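# Transfer plate from nest N1 into washer carrier, run wash

## Task

Take the plate out of plate nest N1 and put it into the pocket of the WASHER plate washer's carrier so that it lies flat between the locators, with well A1 (the plate's cut-off corner) at the engraved corner, which is the left rear corner when facing the washer. Release the plate, then press START (the leftmost key on the bottom row of the washer's keypad) and wait for the lamp to turn amber and then green. If the lamp instead goes dark and then red, or the plate turns out not to be seated, seat it again and press START again. The plate must stay on the carrier without the robot holding it; finally open the gripper and move the arm away.

## Robot and tools

Robot: one six-joint arm (yam_ultra) with a two-finger parallel gripper. Every motion command is a single row describing this one gripper. The fingers point along the gripper's own +z axis and close along its y axis. The reported end_effector_position is the point midway between the finger pads, roughly 1 cm short of the fingertips.

Frame: all poses use the scene frame. Its origin is on the table top directly beneath the arm's base, +z is up, and +y is to the left when looking along +x. The base may sit slightly tilted. The reported hand position can be off, more so at long reach, and motions often stop a centimetre or more from the command, usually too low. Plan for this and check with the cameras.

Row format (shared by both motion tools): 8 numbers [x, y, z, qw, qx, qy, qz, opening]. x, y, z are an absolute target position in metres. qw, qx, qy, qz are an absolute target orientation quaternion with w first. opening is an absolute finger command from -1 (closed) to +1 (fully open, 0.094 m gap). Neither part is an offset. To hold an orientation, repeat the intended quaternion in every row rather than copying the reported one, which may have drifted.

execute_actions: argument actions is a list holding zero or one item, plus an optional pictures boolean (pictures come by default). An empty list only returns the current state. An action item is {"rows": [...], "steps": n}: up to 15 rows and up to 15 steps, each step being 1/30 s. One row is used per step, and the final row repeats if steps exceed rows. A wait item is {"steps": n} with n up to 300. It counts from the previous result, so time spent thinking is included. A call is refused, and nothing is sent, if a target lies more than 0.6 m from the last reported position along any axis of the gripper. At every step the commanded pose is clipped to within 70 mm and 16 degrees of the measured pose. When an action ends, the arm only continues to the last clipped pose, so long moves need follow-up commands.

move: argument target is one row as above, an absolute pose. speed is the path's top speed in m/s, from 0.002 to 0.5, default 0.25; rotation is capped at twice that value in rad/s. The path is a straight line lasting 0.5 to 10 s and does not steer around obstacles. The gripper lags behind the path and can wander off it or exceed the speed, particularly with the arm stretched out. The opening is applied when the move starts. The result adds a "move:" line giving the ending (done, off_target, moving, held, fault), any limits that acted, and the distance from target. limits=paced means the pose was clipped. limits=held means a clearance check blocked some steps, and the arm may surge once they pass. A touch is harder the faster the move and the deeper the target lies past the contact.

wait: seconds from 0 to 10. It lets the simulation run with no new command.

zoom_image: camera is one of cam_head_left, cam_head_right, cam_wrist. region is [x0, y0, x1, y1] in pixels of that camera's latest image, with origin top-left, no larger than 504 by 504. All three images are 896x504, and calibration (K, distortion, T_world_to_cam) is supplied for projecting scene points.

read_manual: only returns licence texts for the URDF. finished_scene: pass the scene number; this ends the scene irreversibly and reports success. Answering without any tool call also ends things.

Result lines: the state line gives end_effector_position and end_effector_quat_wxyz. grip_measured is the finger opening on the command scale. Joint positions and Joint velocities list waist, shoulder, elbow, wrist pitch, wrist yaw, wrist roll (rad, rad/s), then the pad gap (m, m/s). Joint torques follow the same order without the gripper and are nonzero even in free air. "Hand target" is the pose the controller is currently driving toward. HELD flags steps whose row was partly or wholly blocked. "pose unreachable" means the clearance check altered or stopped the command; the mounting block under the base counts as part of the arm. FAULT lines report stops. MOTOR HOT appears from 75 °C. At 90 °C the arm halts for 10 s, and at 100 °C it drops whatever it holds.

Gripping: to hold something, command an opening below grip_measured. About 0.03 below gives a firm grip; less gives a lighter one. Readings can carry a fixed error of about 1 mm. Pads push roughly 50 to 62 N, less on very thin parts. Holding loads heats the motors, so avoid long holds.

The simulation keeps running while the operator composes a reply.

Task notes: the washer has no plate sensor, so a green lamp does not prove the plate is seated. Confirm the seating in the images. The bottle stand behind the washer is loose. Occasional disturbances may pull on a held part or shove loose items. Never knock anything off the table, because that ends the scene. Approach contacts slowly, avoid drops, slams and strong pushes, and leave the plate resting on its own before backing away.

Each tool is called after "Request:" as name([rows], argument=value, ...), one row to a line, values as JSON.

## Session

Request:
execute_actions(actions=[])

Scene clock: 0.00 s of 6600.00 s.
end_effector_position=(+0.2039, -0.6032, +0.3143) grip_measured=+1.000 end_effector_quat_wxyz=(+0.427, +0.477, +0.596, -0.485)
Joint positions: [-1.18   2.508  1.584  0.47  -0.082  0.578  0.094]
Joint velocities: [-0.007  0.017 -0.012 -0.022  0.037 -0.081  0.   ]
Joint torques (N m, as the arm reports them, + toward a larger angle): no reading
Motor temperatures (°C, as the motors report them): [28 32 33 27 28 26]
Hand target: +0.196, -0.604, +0.319; +0.424, +0.482, +0.589, -0.490
camera_calibration (this result's frames):
cam_wrist: T_world_to_cam=[[-0.98357, -0.0599396, 0.170289, 0.108541], [-0.163198, 0.698498, -0.696754, 0.678133], [-0.0771831, -0.713097, -0.696804, -0.0708181], [0, 0, 0, 1]] pos_world=[0.211962, -0.517669, 0.404662]

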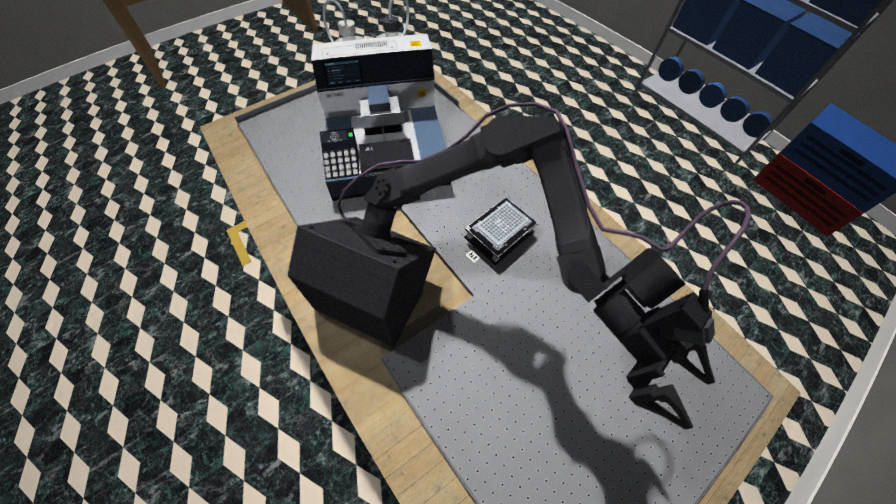

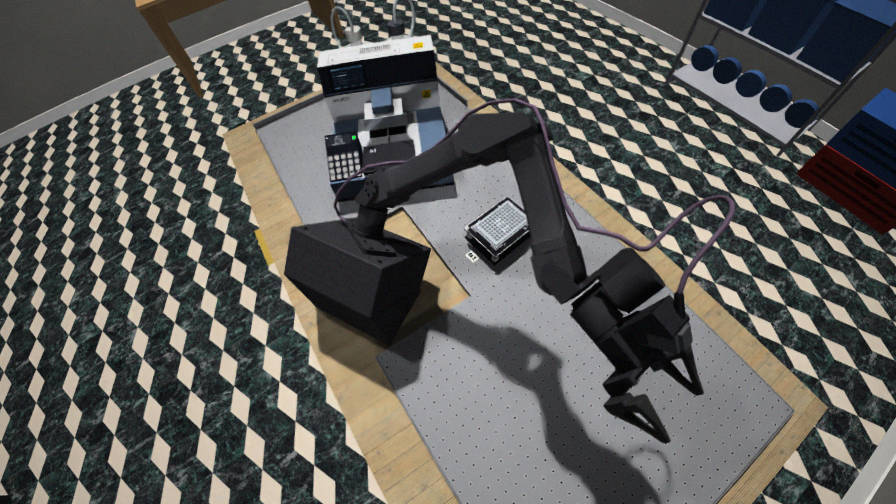

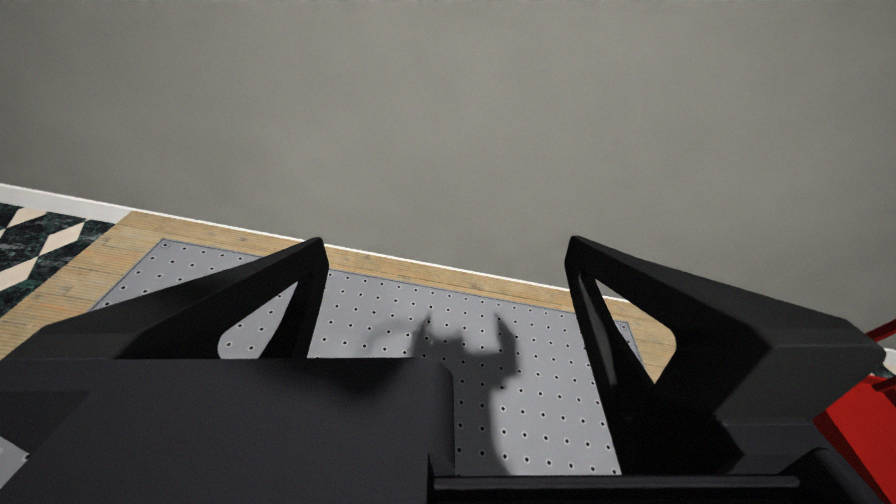

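Request:
zoom_image(camera="cam_head_left", region=[455, 190, 545, 280])

Request:
zoom_image(camera="cam_head_right", region=[455, 190, 545, 280])

Request:
zoom_image(camera="cam_head_left", region=[300, 70, 460, 210])

Request:
zoom_image(camera="cam_head_right", region=[305, 70, 465, 210])

Region (455, 190, 545, 280) of cam_head_left's 896x504 image, scaled by 5.600, with more detail than that image has.

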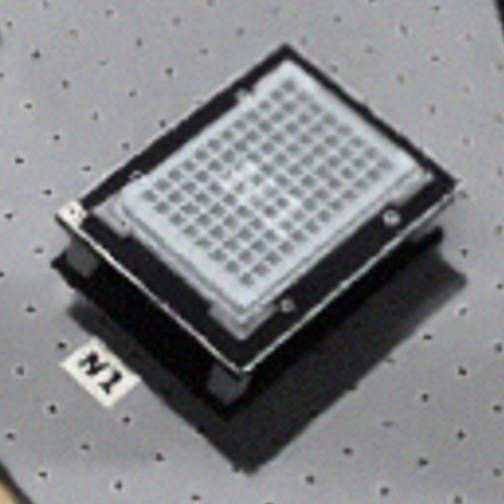

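Region (455, 190, 545, 280) of cam_head_right's 896x504 image, scaled by 5.600, with more detail than that image has.

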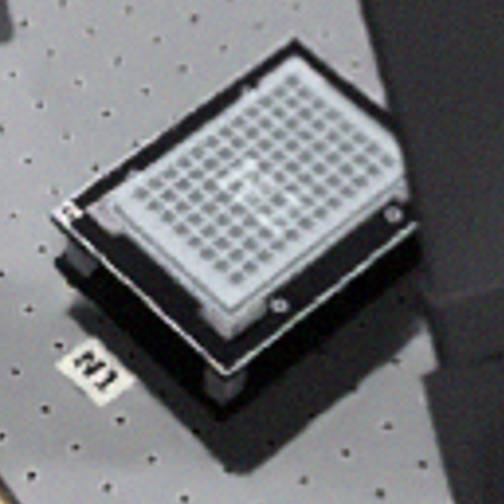

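Region (300, 70, 460, 210) of cam_head_left's 896x504 image, scaled by 3.150, with more detail than that image has; it fills the top 441 rows of this view, and the rest is white.

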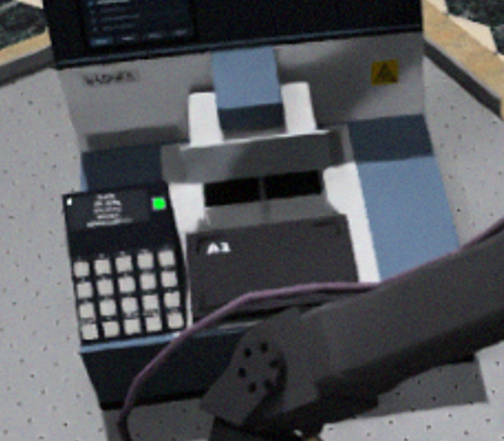

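Region (305, 70, 465, 210) of cam_head_right's 896x504 image, scaled by 3.150, with more detail than that image has; it fills the top 441 rows of this view, and the rest is white.

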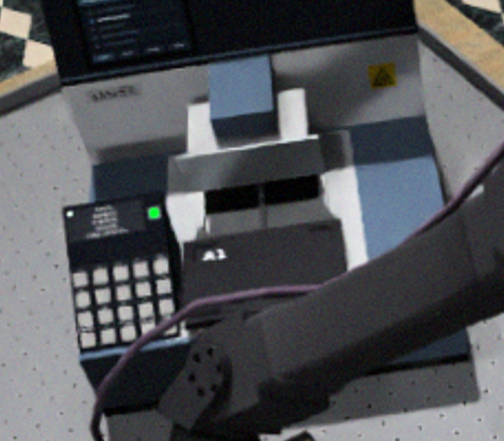

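Request:
move(target=[0.30,-0.07,0.19,0,-0.044,0.999,0,1], speed=0.35)

Scene clock: 123.43 s of 6600.00 s.
end_effector_position=(+0.2945, -0.0709, +0.1868) grip_measured=+1.000 end_effector_quat_wxyz=(-0.014, -0.018, +1.000, +0.009)
Joint positions: [-0.779  1.336  1.037 -1.22  -0.787 -0.986  0.094]
Joint velocities: [ 0.012 -0.012 -0.007 -0.022 -0.022 -0.066  0.   ]
Joint torques (N m, as the arm reports them, + toward a larger angle): [-3.02 -4.87  7.18 -0.15  0.07  0.05]
Motor temperatures (°C, as the motors report them): [34 36 35 32 29 26]
Hand target: +0.303, -0.069, +0.195; -0.008, -0.034, +0.999, -0.002
Off the commanded pose: 0.006 m, 4 deg.
After step 90, 117.00 s passed at rest.
move: off_target
camera_calibration (this result's frames):
cam_wrist: T_world_to_cam=[[0.0323743, -0.999464, -0.00492712, -0.0817112], [-0.797155, -0.0287943, 0.603087, 0.124547], [-0.602906, -0.0155969, -0.79766, 0.450037], [0, 0, 0, 1]] pos_world=[0.373258, -0.071062, 0.283461]

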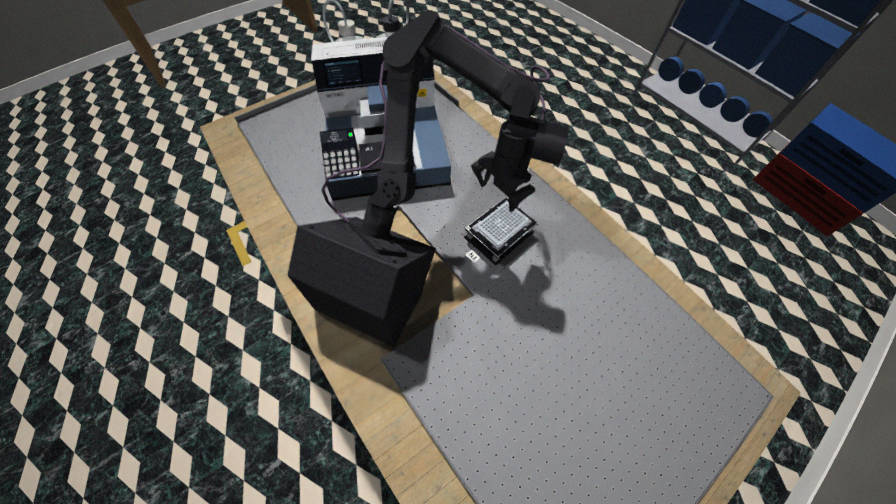

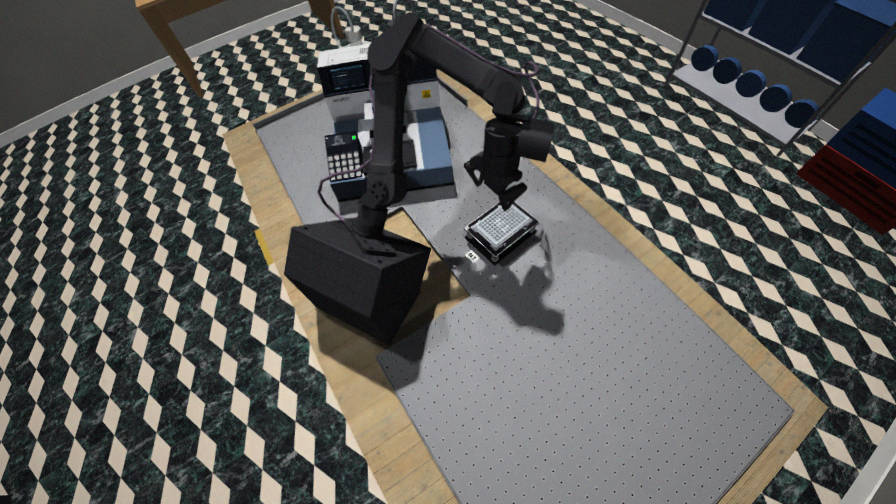

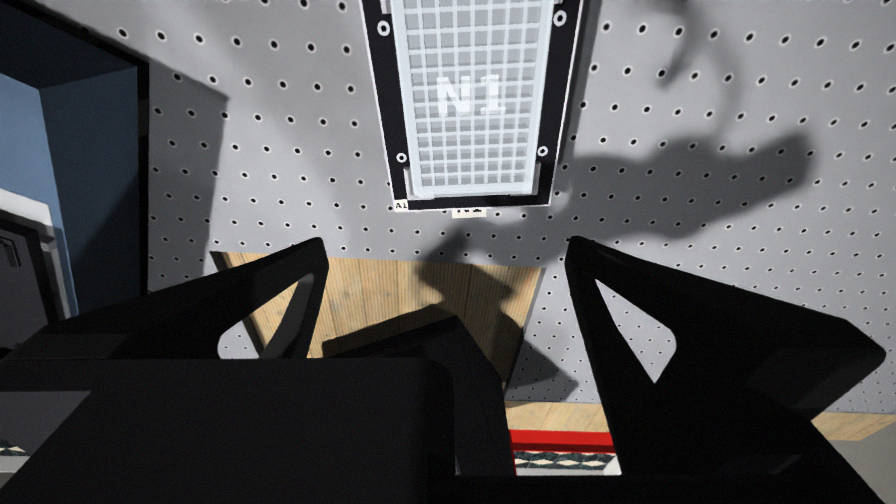

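Request:
zoom_image(camera="cam_wrist", region=[350, 0, 600, 230])

Region (350, 0, 600, 230) of cam_wrist's 896x504 image, scaled by 2.016, with more detail than that image has; it fills the top 464 rows of this view, and the rest is white.

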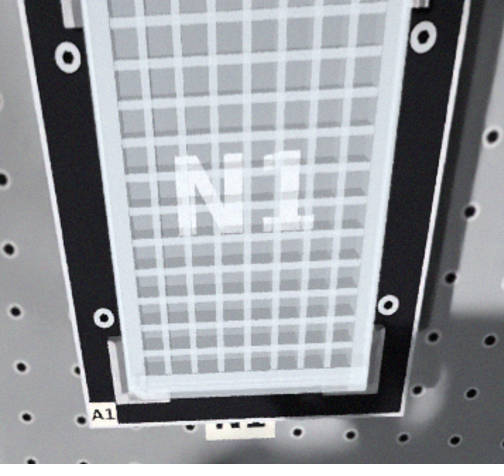

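Request:
move(target=[0.330,-0.0865,0.105,0,-0.040,0.999,0,1], speed=0.12)

Scene clock: 163.63 s of 6600.00 s.
end_effector_position=(+0.3390, -0.0851, +0.1136) grip_measured=+1.000 end_effector_quat_wxyz=(+0.009, -0.055, +0.998, -0.006)
Joint positions: [-0.507  1.433  0.969 -0.723 -0.737 -0.639  0.094]
Joint velocities: [ 0.002  0.007 -0.012  0.007  0.007  0.051  0.   ]
Joint torques (N m, as the arm reports them, + toward a larger angle): [-3.23 -4.2   2.9   0.11  0.01  0.12]
Motor temperatures (°C, as the motors report them): [30 33 35 30 28 26]
Hand target: +0.328, -0.086, +0.106; -0.004, -0.041, +0.999, -0.000
Off the commanded pose: 0.013 m, 2 deg.
After step 90, 35.80 s passed at rest.
move: off_target
camera_calibration (this result's frames):
cam_wrist: T_world_to_cam=[[0.105934, -0.994003, 0.027121, -0.125852], [-0.820949, -0.0720359, 0.56644, 0.212343], [-0.561089, -0.0822701, -0.823657, 0.401369], [0, 0, 0, 1]] pos_world=[0.412859, -0.0767808, 0.213724]

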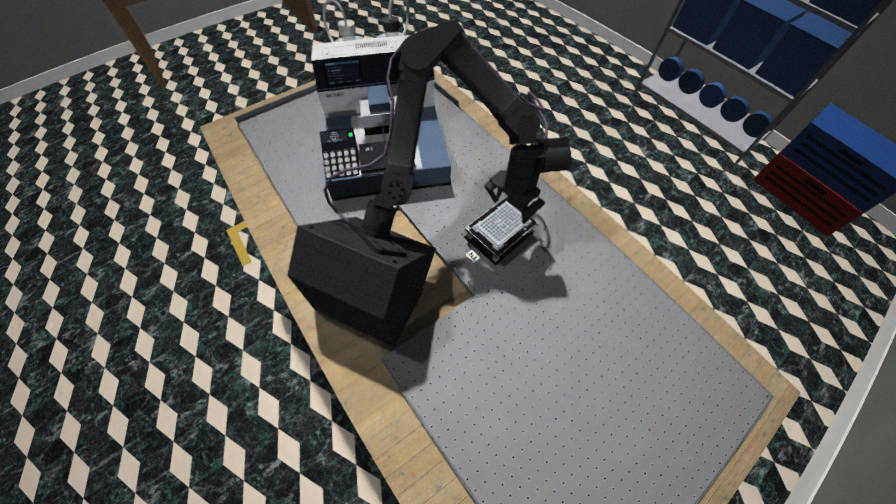

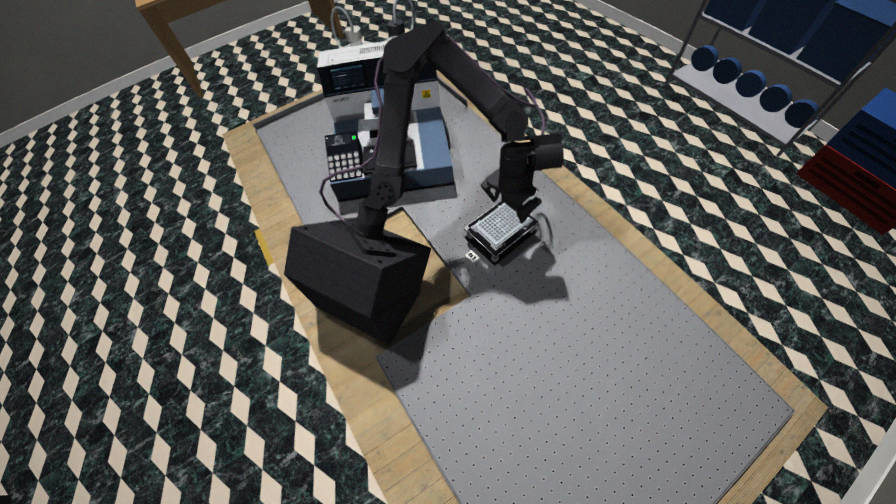

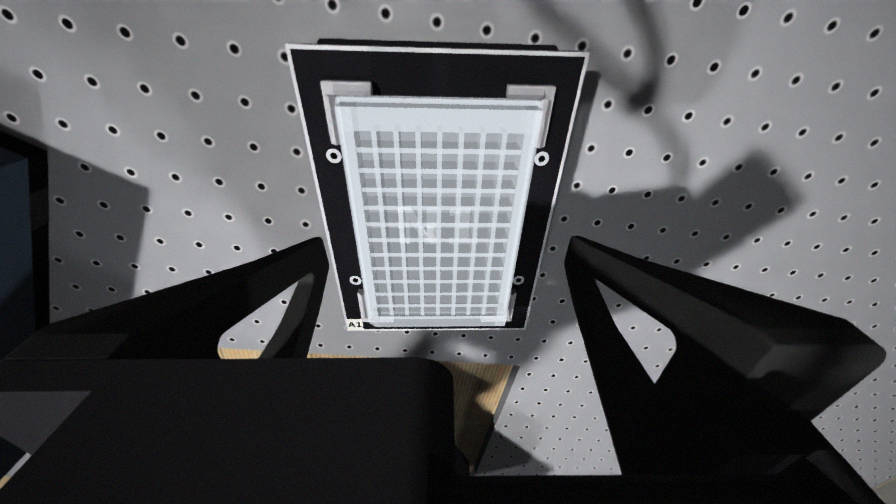

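Request:
zoom_image(camera="cam_wrist", region=[280, 40, 600, 340])

Region (280, 40, 600, 340) of cam_wrist's 896x504 image, scaled by 1.575, with more detail than that image has; it fills the top 472 rows of this view, and the rest is white.

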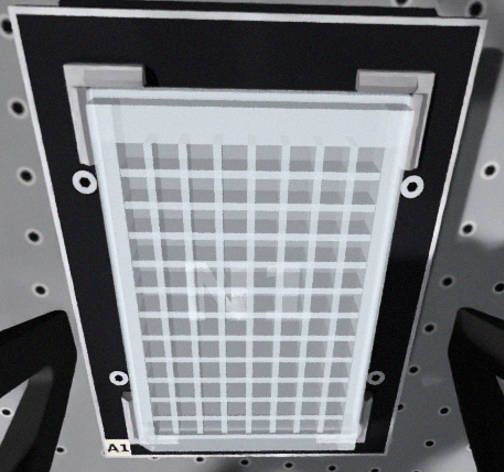

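Request:
execute_actions([
  {"rows": [[0.329,-0.0865,0.103,-0.001,-0.039,0.999,0.001,1],[0.328,-0.0865,0.101,-0.002,-0.038,0.999,0.001,1],[0.3265,-0.0866,0.0985,-0.003,-0.037,0.999,0.002,1],[0.325,-0.0866,0.096,-0.004,-0.036,0.999,0.002,1],[0.3235,-0.0867,0.0935,-0.005,-0.035,0.999,0.003,1],[0.322,-0.0867,0.091,-0.005,-0.033,0.999,0.003,1],[0.3205,-0.0868,0.0885,-0.006,-0.032,0.999,0.004,1],[0.319,-0.0868,0.086,-0.007,-0.031,0.999,0.004,1],[0.3175,-0.0869,0.0835,-0.008,-0.030,0.999,0.005,1],[0.316,-0.087,0.081,-0.008,-0.029,0.999,0.005,1],[0.315,-0.087,0.079,-0.009,-0.028,0.999,0.006,1],[0.315,-0.087,0.078,-0.009,-0.027,0.999,0.006,1]], "steps": 15},
])

Request:
execute_actions([
  {"rows": [[0.315,-0.087,0.078,-0.009,-0.027,0.999,0.006,1]], "steps": 10},
])

Scene clock: 201.67 s of 6600.00 s.
end_effector_position=(+0.3210, -0.0825, +0.0865) grip_measured=+1.000 end_effector_quat_wxyz=(-0.005, -0.037, +0.999, +0.006)
Joint positions: [-0.459  1.466  0.885 -0.618 -0.725 -0.578  0.094]
Joint velocities: [ 0.027  0.066 -0.032  0.139  0.081  0.081  0.   ]
Joint torques (N m, as the arm reports them, + toward a larger angle): [-3.33 -4.66  2.98  0.13  0.03  0.12]
Motor temperatures (°C, as the motors report them): [30 33 34 30 28 26]
Hand target: +0.314, -0.086, +0.079; -0.010, -0.027, +1.000, +0.006
Off the commanded pose: 0.011 m, 1 deg.
Steps of this call (steps 1 to 90: nothing new was sent; then 34.53 s passed at rest; steps 91 to 105: all 15 steps of this action). Readings (end_effector_position):
91: (+0.3395, -0.0853, +0.1135)
92: (+0.3401, -0.0853, +0.1133)
94: (+0.3405, -0.0846, +0.1112)
98: (+0.3334, -0.0819, +0.1028)
105: the state above
camera_calibration (this result's frames):
cam_wrist: T_world_to_cam=[[0.0716819, -0.997427, 0.000938583, -0.107663], [-0.805796, -0.0573554, 0.589409, 0.207399], [-0.587839, -0.0430063, -0.807834, 0.379586], [0, 0, 0, 1]] pos_world=[0.397975, -0.0791664, 0.184501]

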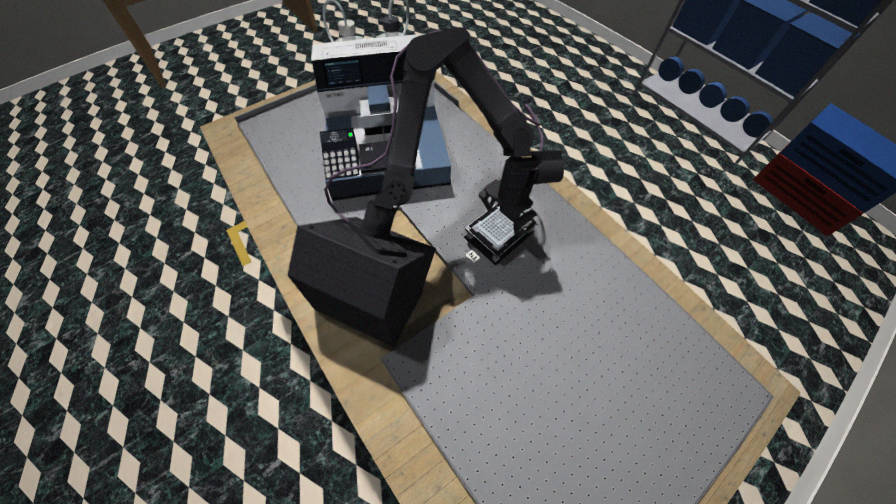

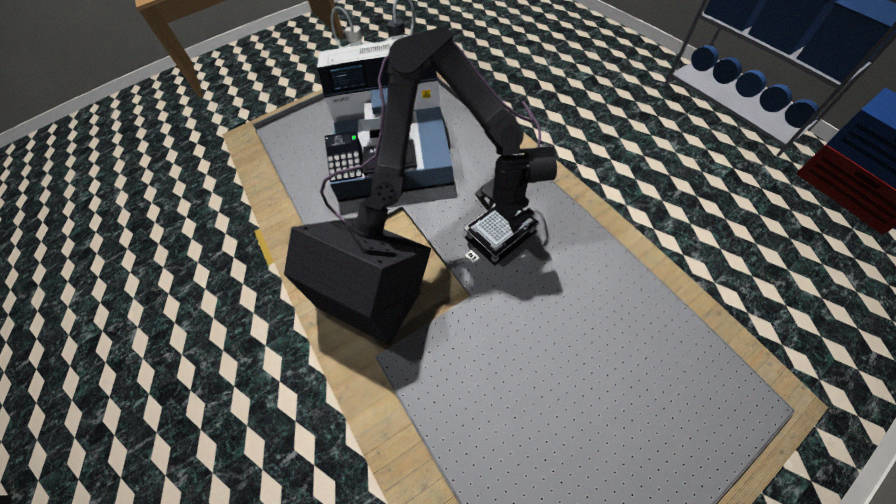

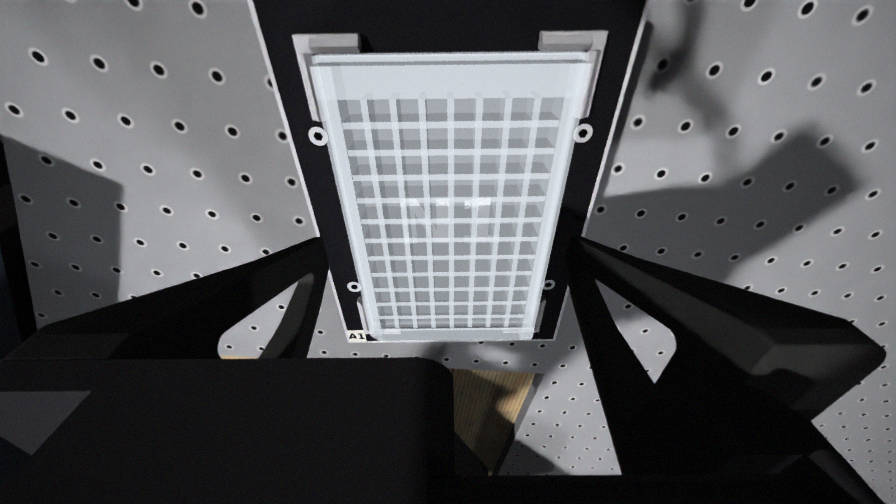

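Scene clock: 202.00 s of 6600.00 s.
end_effector_position=(+0.3255, -0.0856, +0.0858) grip_measured=+1.000 end_effector_quat_wxyz=(+0.003, -0.040, +0.999, +0.001)
Joint positions: [-0.458  1.468  0.885 -0.589 -0.724 -0.565  0.094]
Joint velocities: [-0.022 -0.007 -0.032  0.066 -0.022  0.051  0.   ]
Joint torques (N m, as the arm reports them, + toward a larger angle): [-3.27 -4.47  2.81  0.11  0.01  0.12]
Motor temperatures (°C, as the motors report them): [30 33 34 30 28 26]
Hand target: +0.315, -0.087, +0.079; -0.009, -0.027, +1.000, +0.006
Off the commanded pose: 0.013 m, 2 deg.
Steps of this call (steps 1 to 10: all 10 steps of this action). Readings (end_effector_position):
1: (+0.3212, -0.0831, +0.0860)
2: (+0.3220, -0.0837, +0.0858)
4: (+0.3235, -0.0845, +0.0858)
8: (+0.3251, -0.0854, +0.0858)
10: the state above
camera_calibration (this result's frames):
cam_wrist: T_world_to_cam=[[0.0759641, -0.997041, 0.0117792, -0.113317], [-0.815242, -0.0553024, 0.576474, 0.21561], [-0.574117, -0.0533943, -0.81703, 0.376986], [0, 0, 0, 1]] pos_world=[0.400816, -0.0809293, 0.18505]

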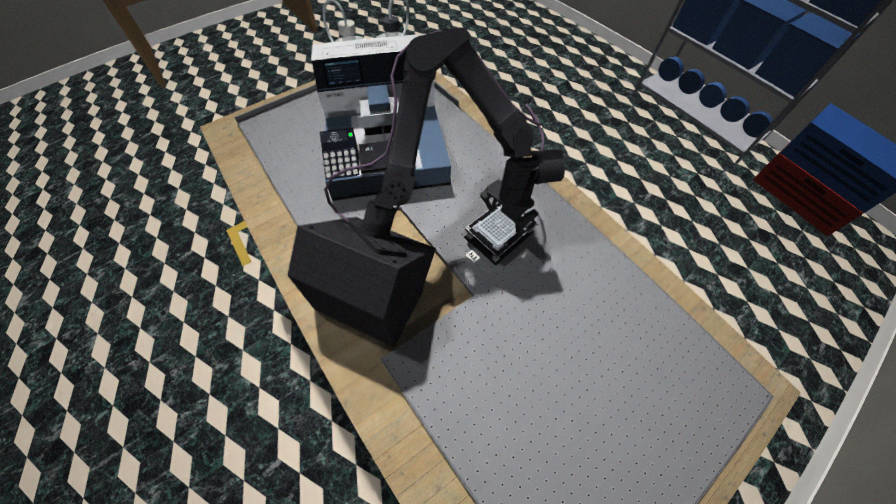

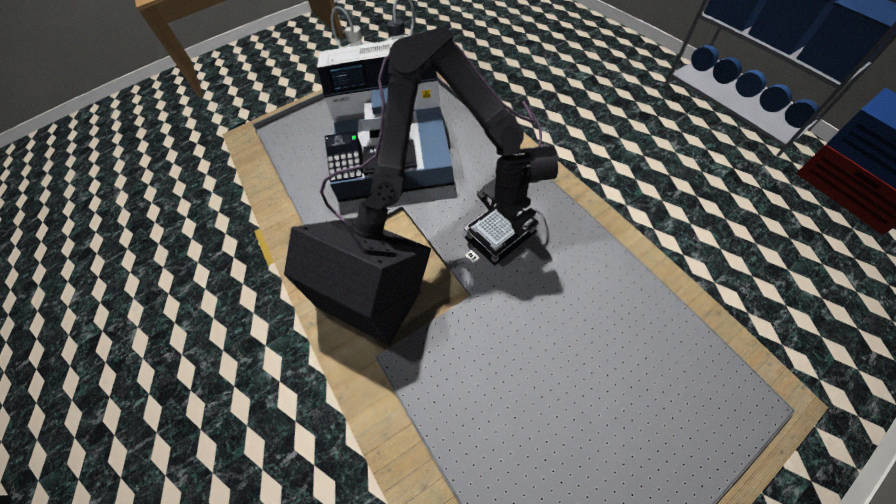

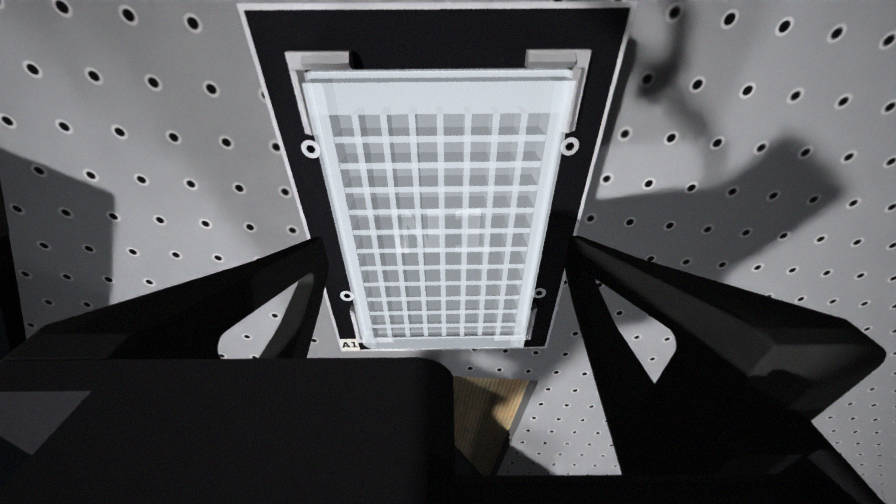

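Request:
execute_actions([
  {"rows": [[0.3149,-0.0867,0.0774,-0.009,-0.027,0.999,0.006,1],[0.3147,-0.0864,0.0768,-0.009,-0.027,0.999,0.006,1],[0.3146,-0.0861,0.0762,-0.009,-0.027,0.999,0.006,1],[0.3144,-0.0858,0.0756,-0.009,-0.027,0.999,0.006,1],[0.3143,-0.0855,0.075,-0.009,-0.027,0.999,0.006,1],[0.3141,-0.0852,0.0744,-0.010,-0.027,0.999,0.006,1],[0.314,-0.085,0.0738,-0.010,-0.027,0.999,0.006,1],[0.3139,-0.0848,0.0732,-0.010,-0.027,0.999,0.006,1],[0.3138,-0.0848,0.0726,-0.010,-0.027,0.999,0.006,1],[0.3137,-0.0848,0.072,-0.010,-0.027,0.999,0.006,1],[0.3136,-0.0848,0.0714,-0.010,-0.027,0.999,0.006,1],[0.3135,-0.0848,0.0708,-0.010,-0.027,0.999,0.006,1],[0.3134,-0.0848,0.0702,-0.010,-0.027,0.999,0.006,1],[0.3133,-0.0848,0.0696,-0.010,-0.027,0.999,0.006,1],[0.3132,-0.0848,0.069,-0.010,-0.027,0.999,0.006,1]], "steps": 15},
], pictures=false)

Request:
execute_actions([
  {"rows": [[0.3132,-0.0848,0.069,-0.010,-0.027,0.999,0.006,1]], "steps": 10},
])

Scene clock: 226.27 s of 6600.00 s.
end_effector_position=(+0.3275, -0.0829, +0.0802) grip_measured=+1.000 end_effector_quat_wxyz=(+0.005, -0.044, +0.999, +0.000)
Joint positions: [-0.435  1.468  0.873 -0.551 -0.716 -0.541  0.094]
Joint velocities: [ 0.032 -0.007 -0.125  0.051  0.051  0.037  0.   ]
Joint torques (N m, as the arm reports them, + toward a larger angle): [-3.3  -4.02  2.69  0.17  0.04  0.14]
Motor temperatures (°C, as the motors report them): [29 33 34 29 28 26]
Hand target: +0.313, -0.084, +0.070; -0.011, -0.027, +1.000, +0.006
Off the commanded pose: 0.018 m, 3 deg.
Steps of this call (steps 1 to 90: nothing new was sent; then 20.77 s passed at rest; steps 91 to 105: all 15 steps of this action). Readings (end_effector_position):
91: (+0.3261, -0.0860, +0.0858)
92: (+0.3263, -0.0860, +0.0858)
94: (+0.3267, -0.0859, +0.0854)
98: (+0.3283, -0.0842, +0.0837)
105: the state above

Scene clock: 226.60 s of 6600.00 s.
end_effector_position=(+0.3265, -0.0830, +0.0787) grip_measured=+1.000 end_effector_quat_wxyz=(+0.005, -0.042, +0.999, -0.001)
Joint positions: [-0.432  1.468  0.865 -0.54  -0.714 -0.533  0.094]
Joint velocities: [-0.017  0.022  0.002 -0.007 -0.066  0.037  0.   ]
Joint torques (N m, as the arm reports them, + toward a larger angle): [-3.18 -3.98  2.59  0.1   0.03  0.13]
Motor temperatures (°C, as the motors report them): [29 33 34 29 28 26]
Hand target: +0.313, -0.084, +0.070; -0.010, -0.027, +1.000, +0.006
Off the commanded pose: 0.016 m, 3 deg.
Steps of this call (steps 1 to 10: all 10 steps of this action). Readings (end_effector_position):
1: (+0.3264, -0.0827, +0.0795)
2: (+0.3257, -0.0824, +0.0790)
4: (+0.3253, -0.0823, +0.0786)
8: (+0.3262, -0.0828, +0.0787)
10: the state above
camera_calibration (this result's frames):
cam_wrist: T_world_to_cam=[[0.0809023, -0.996607, 0.0151417, -0.112584], [-0.818128, -0.0577213, 0.572131, 0.221781], [-0.569316, -0.0586746, -0.820022, 0.370071], [0, 0, 0, 1]] pos_world=[0.401241, -0.0776871, 0.178283]

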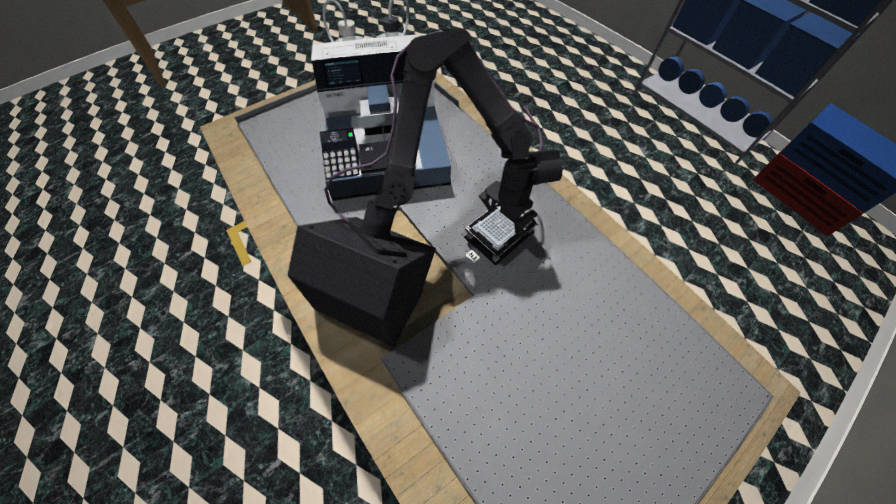

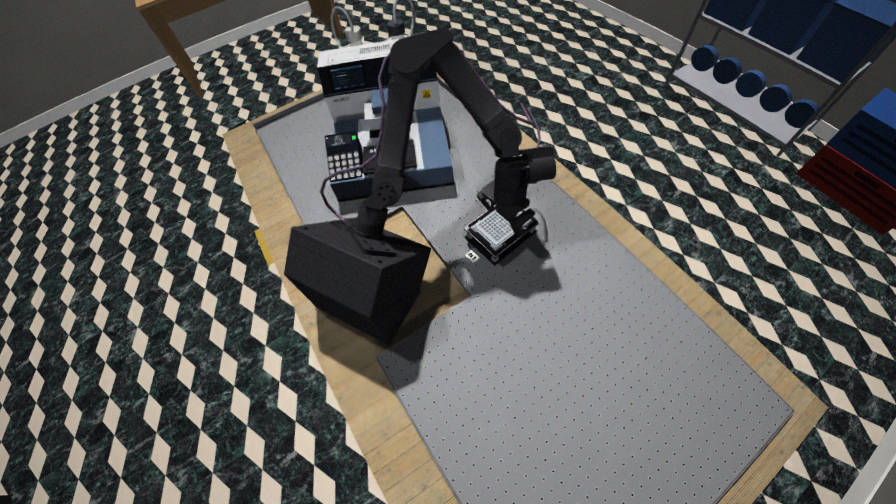

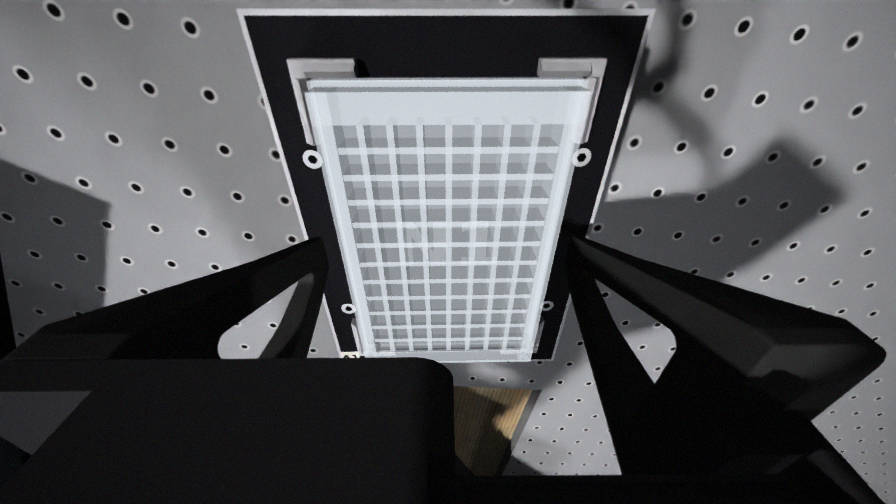

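Request:
execute_actions([
  {"rows": [[0.3131,-0.0848,0.0683,-0.010,-0.027,0.999,0.006,1],[0.313,-0.0848,0.0676,-0.010,-0.027,0.999,0.006,1],[0.3129,-0.0848,0.0669,-0.010,-0.027,0.999,0.006,1],[0.3128,-0.0848,0.0662,-0.011,-0.027,0.999,0.006,1],[0.3127,-0.0848,0.0655,-0.011,-0.027,0.999,0.006,1],[0.3126,-0.0848,0.0648,-0.011,-0.027,0.999,0.006,1],[0.3125,-0.0848,0.0641,-0.011,-0.027,0.999,0.006,1],[0.3124,-0.0848,0.0634,-0.012,-0.027,0.999,0.006,1],[0.3123,-0.0848,0.0627,-0.012,-0.027,0.999,0.006,1],[0.3122,-0.0848,0.062,-0.012,-0.027,0.999,0.006,1],[0.3121,-0.0848,0.0613,-0.012,-0.027,0.999,0.006,1],[0.312,-0.0848,0.0606,-0.012,-0.027,0.999,0.006,1],[0.312,-0.0848,0.060,-0.012,-0.027,0.999,0.006,1]], "steps": 15},
], pictures=false)

Request:
execute_actions([
  {"rows": [[0.312,-0.0848,0.060,-0.012,-0.027,0.999,0.006,1]], "steps": 10},
])

Scene clock: 238.13 s of 6600.00 s.
end_effector_position=(+0.3285, -0.0833, +0.0710) grip_measured=+1.000 end_effector_quat_wxyz=(+0.004, -0.045, +0.999, -0.000)
Joint positions: [-0.411  1.489  0.865 -0.506 -0.704 -0.514  0.094]
Joint velocities: [ 0.032  0.042 -0.027  0.007  0.051  0.066  0.   ]
Joint torques (N m, as the arm reports them, + toward a larger angle): [-3.31 -4.61  1.69  0.1   0.06  0.11]
Motor temperatures (°C, as the motors report them): [29 32 34 29 28 26]
Hand target: +0.312, -0.084, +0.061; -0.013, -0.027, +1.000, +0.005
Off the commanded pose: 0.020 m, 3 deg.
Steps of this call (steps 1 to 90: nothing new was sent; then 8.03 s passed at rest; steps 91 to 105: all 15 steps of this action). Readings (end_effector_position):
91: (+0.3268, -0.0832, +0.0787)
92: (+0.3270, -0.0834, +0.0787)
94: (+0.3275, -0.0834, +0.0784)
98: (+0.3289, -0.0822, +0.0768)
105: the state above

Scene clock: 238.47 s of 6600.00 s.
end_effector_position=(+0.3301, -0.0841, +0.0706) grip_measured=+1.000 end_effector_quat_wxyz=(+0.007, -0.045, +0.999, -0.002)
Joint positions: [-0.41   1.49   0.865 -0.496 -0.703 -0.509  0.094]
Joint velocities: [-0.002 -0.002  0.007 -0.007 -0.051 -0.022  0.   ]
Joint torques (N m, as the arm reports them, + toward a larger angle): [-3.36 -4.45  1.75  0.13  0.04  0.13]
Motor temperatures (°C, as the motors report them): [29 32 34 29 28 26]
Hand target: +0.312, -0.084, +0.061; -0.012, -0.027, +1.000, +0.006
Off the commanded pose: 0.021 m, 3 deg.
Steps of this call (steps 1 to 10: all 10 steps of this action). Readings (end_effector_position):
1: (+0.3287, -0.0833, +0.0707)
2: (+0.3289, -0.0834, +0.0706)
4: (+0.3294, -0.0837, +0.0706)
8: (+0.3299, -0.0840, +0.0706)
10: the state above
camera_calibration (this result's frames):
cam_wrist: T_world_to_cam=[[0.0863764, -0.996103, 0.0178491, -0.115794], [-0.819535, -0.0608556, 0.569788, 0.229631], [-0.566481, -0.0638442, -0.821598, 0.364198], [0, 0, 0, 1]] pos_world=[0.404504, -0.0781162, 0.170451]

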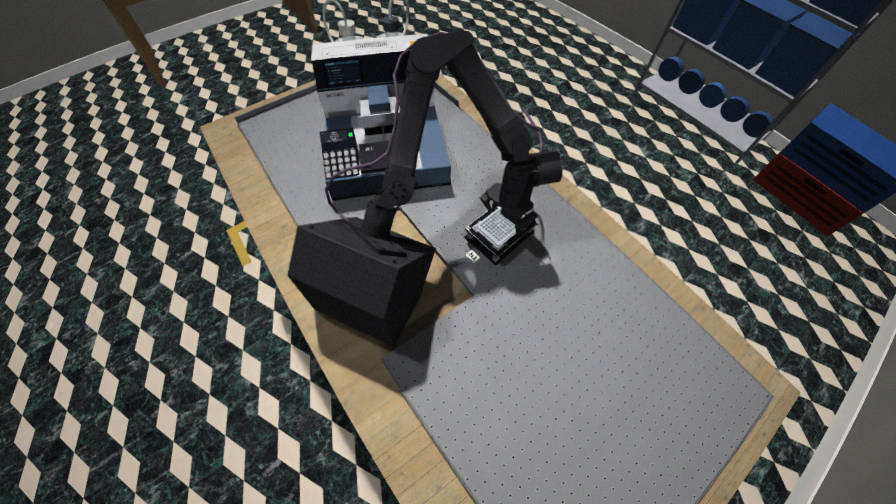

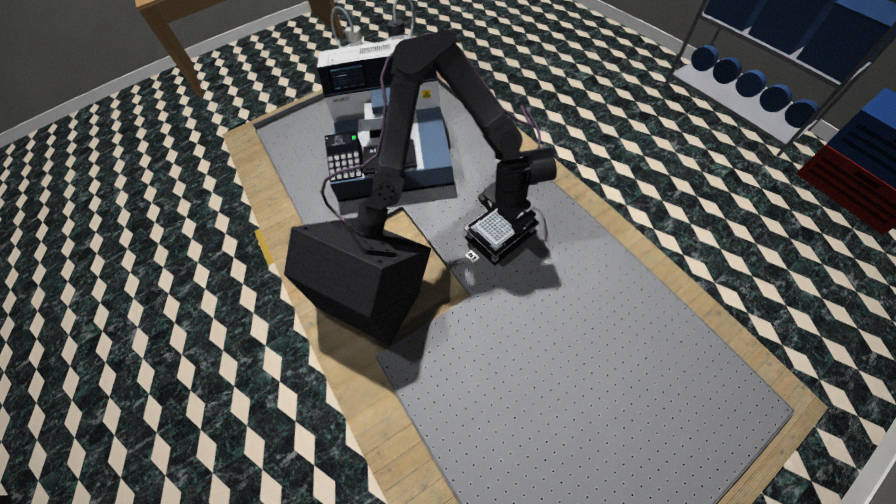

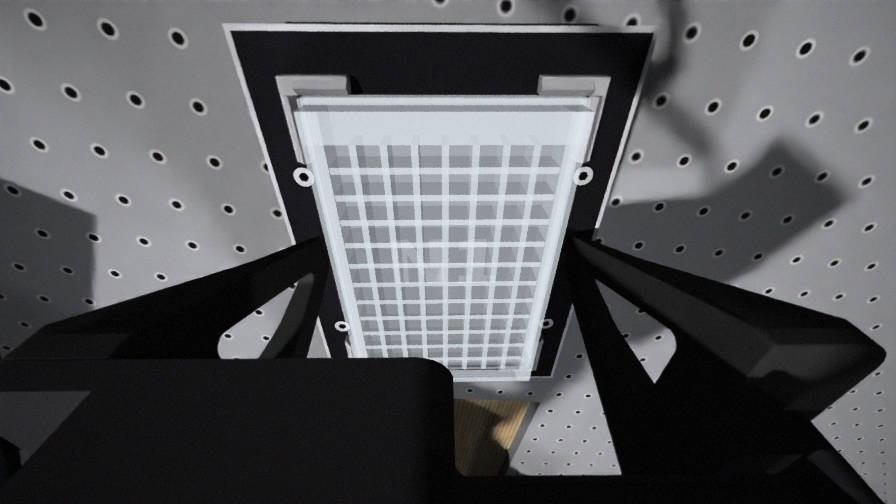

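Request:
execute_actions([
  {"rows": [[0.308,-0.0843,0.0585,-0.012,-0.027,0.999,0.006,1],[0.308,-0.0843,0.0585,-0.012,-0.027,0.999,0.006,1],[0.3115,-0.0846,0.060,-0.012,-0.027,0.999,0.006,1]], "steps": 15},
])

Scene clock: 244.23 s of 6600.00 s.
end_effector_position=(+0.3241, -0.0838, +0.0681) grip_measured=+1.000 end_effector_quat_wxyz=(+0.003, -0.041, +0.999, -0.001)
Joint positions: [-0.41   1.49   0.846 -0.487 -0.702 -0.507  0.094]
Joint velocities: [-0.007 -0.012 -0.012  0.022 -0.037  0.007  0.   ]
Joint torques (N m, as the arm reports them, + toward a larger angle): [-3.32 -4.4   2.87  0.1   0.05  0.13]
Motor temperatures (°C, as the motors report them): [29 32 34 29 28 26]
Hand target: +0.311, -0.084, +0.061; -0.012, -0.027, +1.000, +0.006
Off the commanded pose: 0.015 m, 3 deg.
Steps of this call (steps 1 to 90: nothing new was sent; then 2.27 s passed at rest; steps 91 to 105: all 15 steps of this action). Readings (end_effector_position):
91: (+0.3297, -0.0843, +0.0702)
92: (+0.3284, -0.0844, +0.0694)
94: (+0.3245, -0.0839, +0.0682)
98: (+0.3241, -0.0838, +0.0681)
105: the state above
camera_calibration (this result's frames):
cam_wrist: T_world_to_cam=[[0.0789766, -0.996762, 0.0151143, -0.112478], [-0.815762, -0.0559062, 0.57568, 0.224955], [-0.57297, -0.0577949, -0.817536, 0.361145], [0, 0, 0, 1]] pos_world=[0.399318, -0.0786652, 0.167447]

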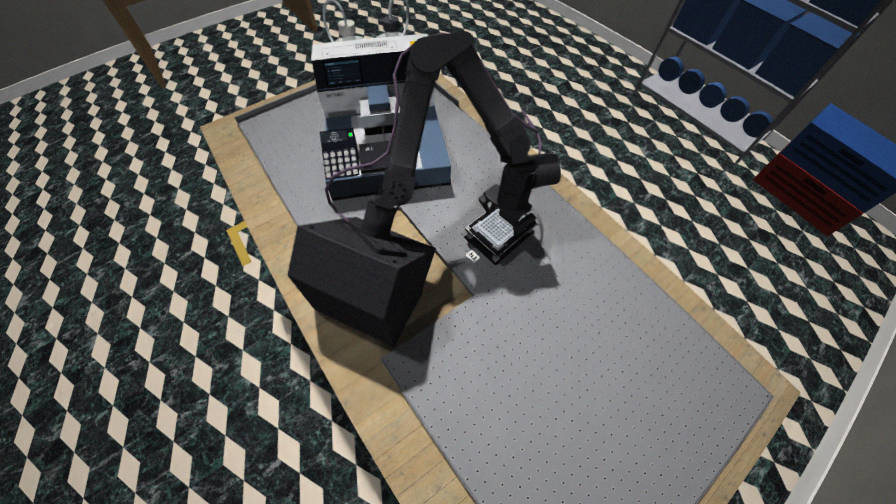

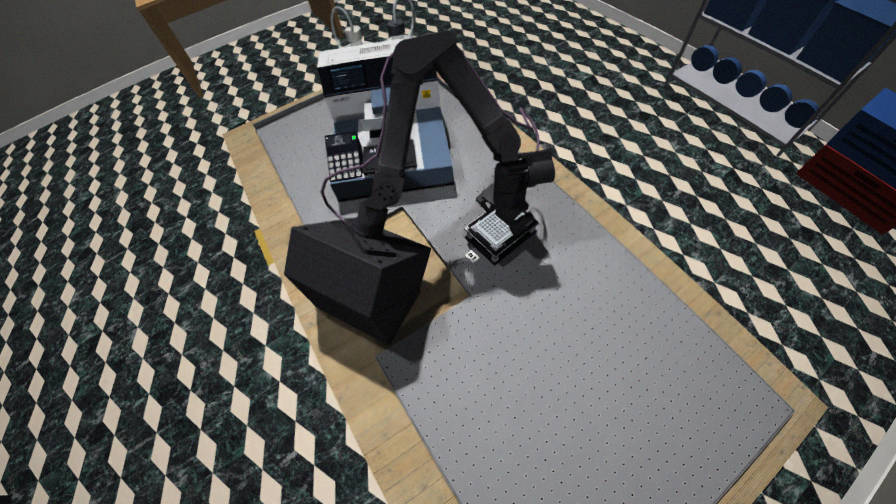

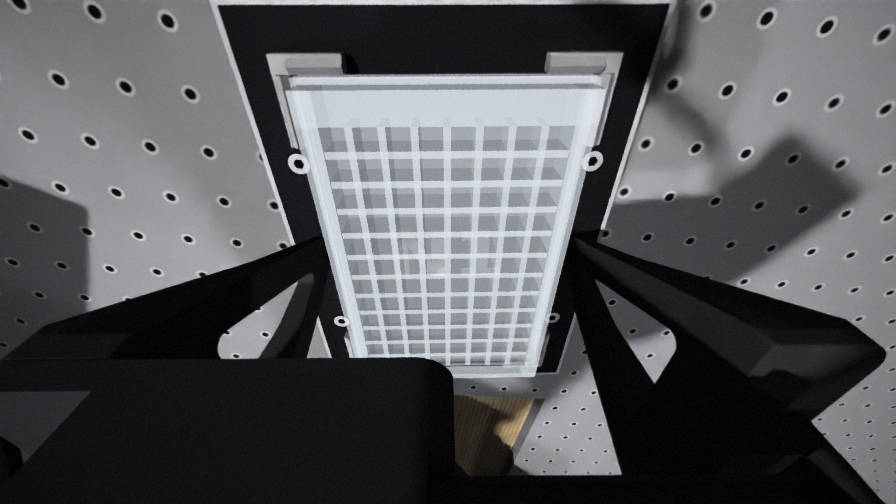

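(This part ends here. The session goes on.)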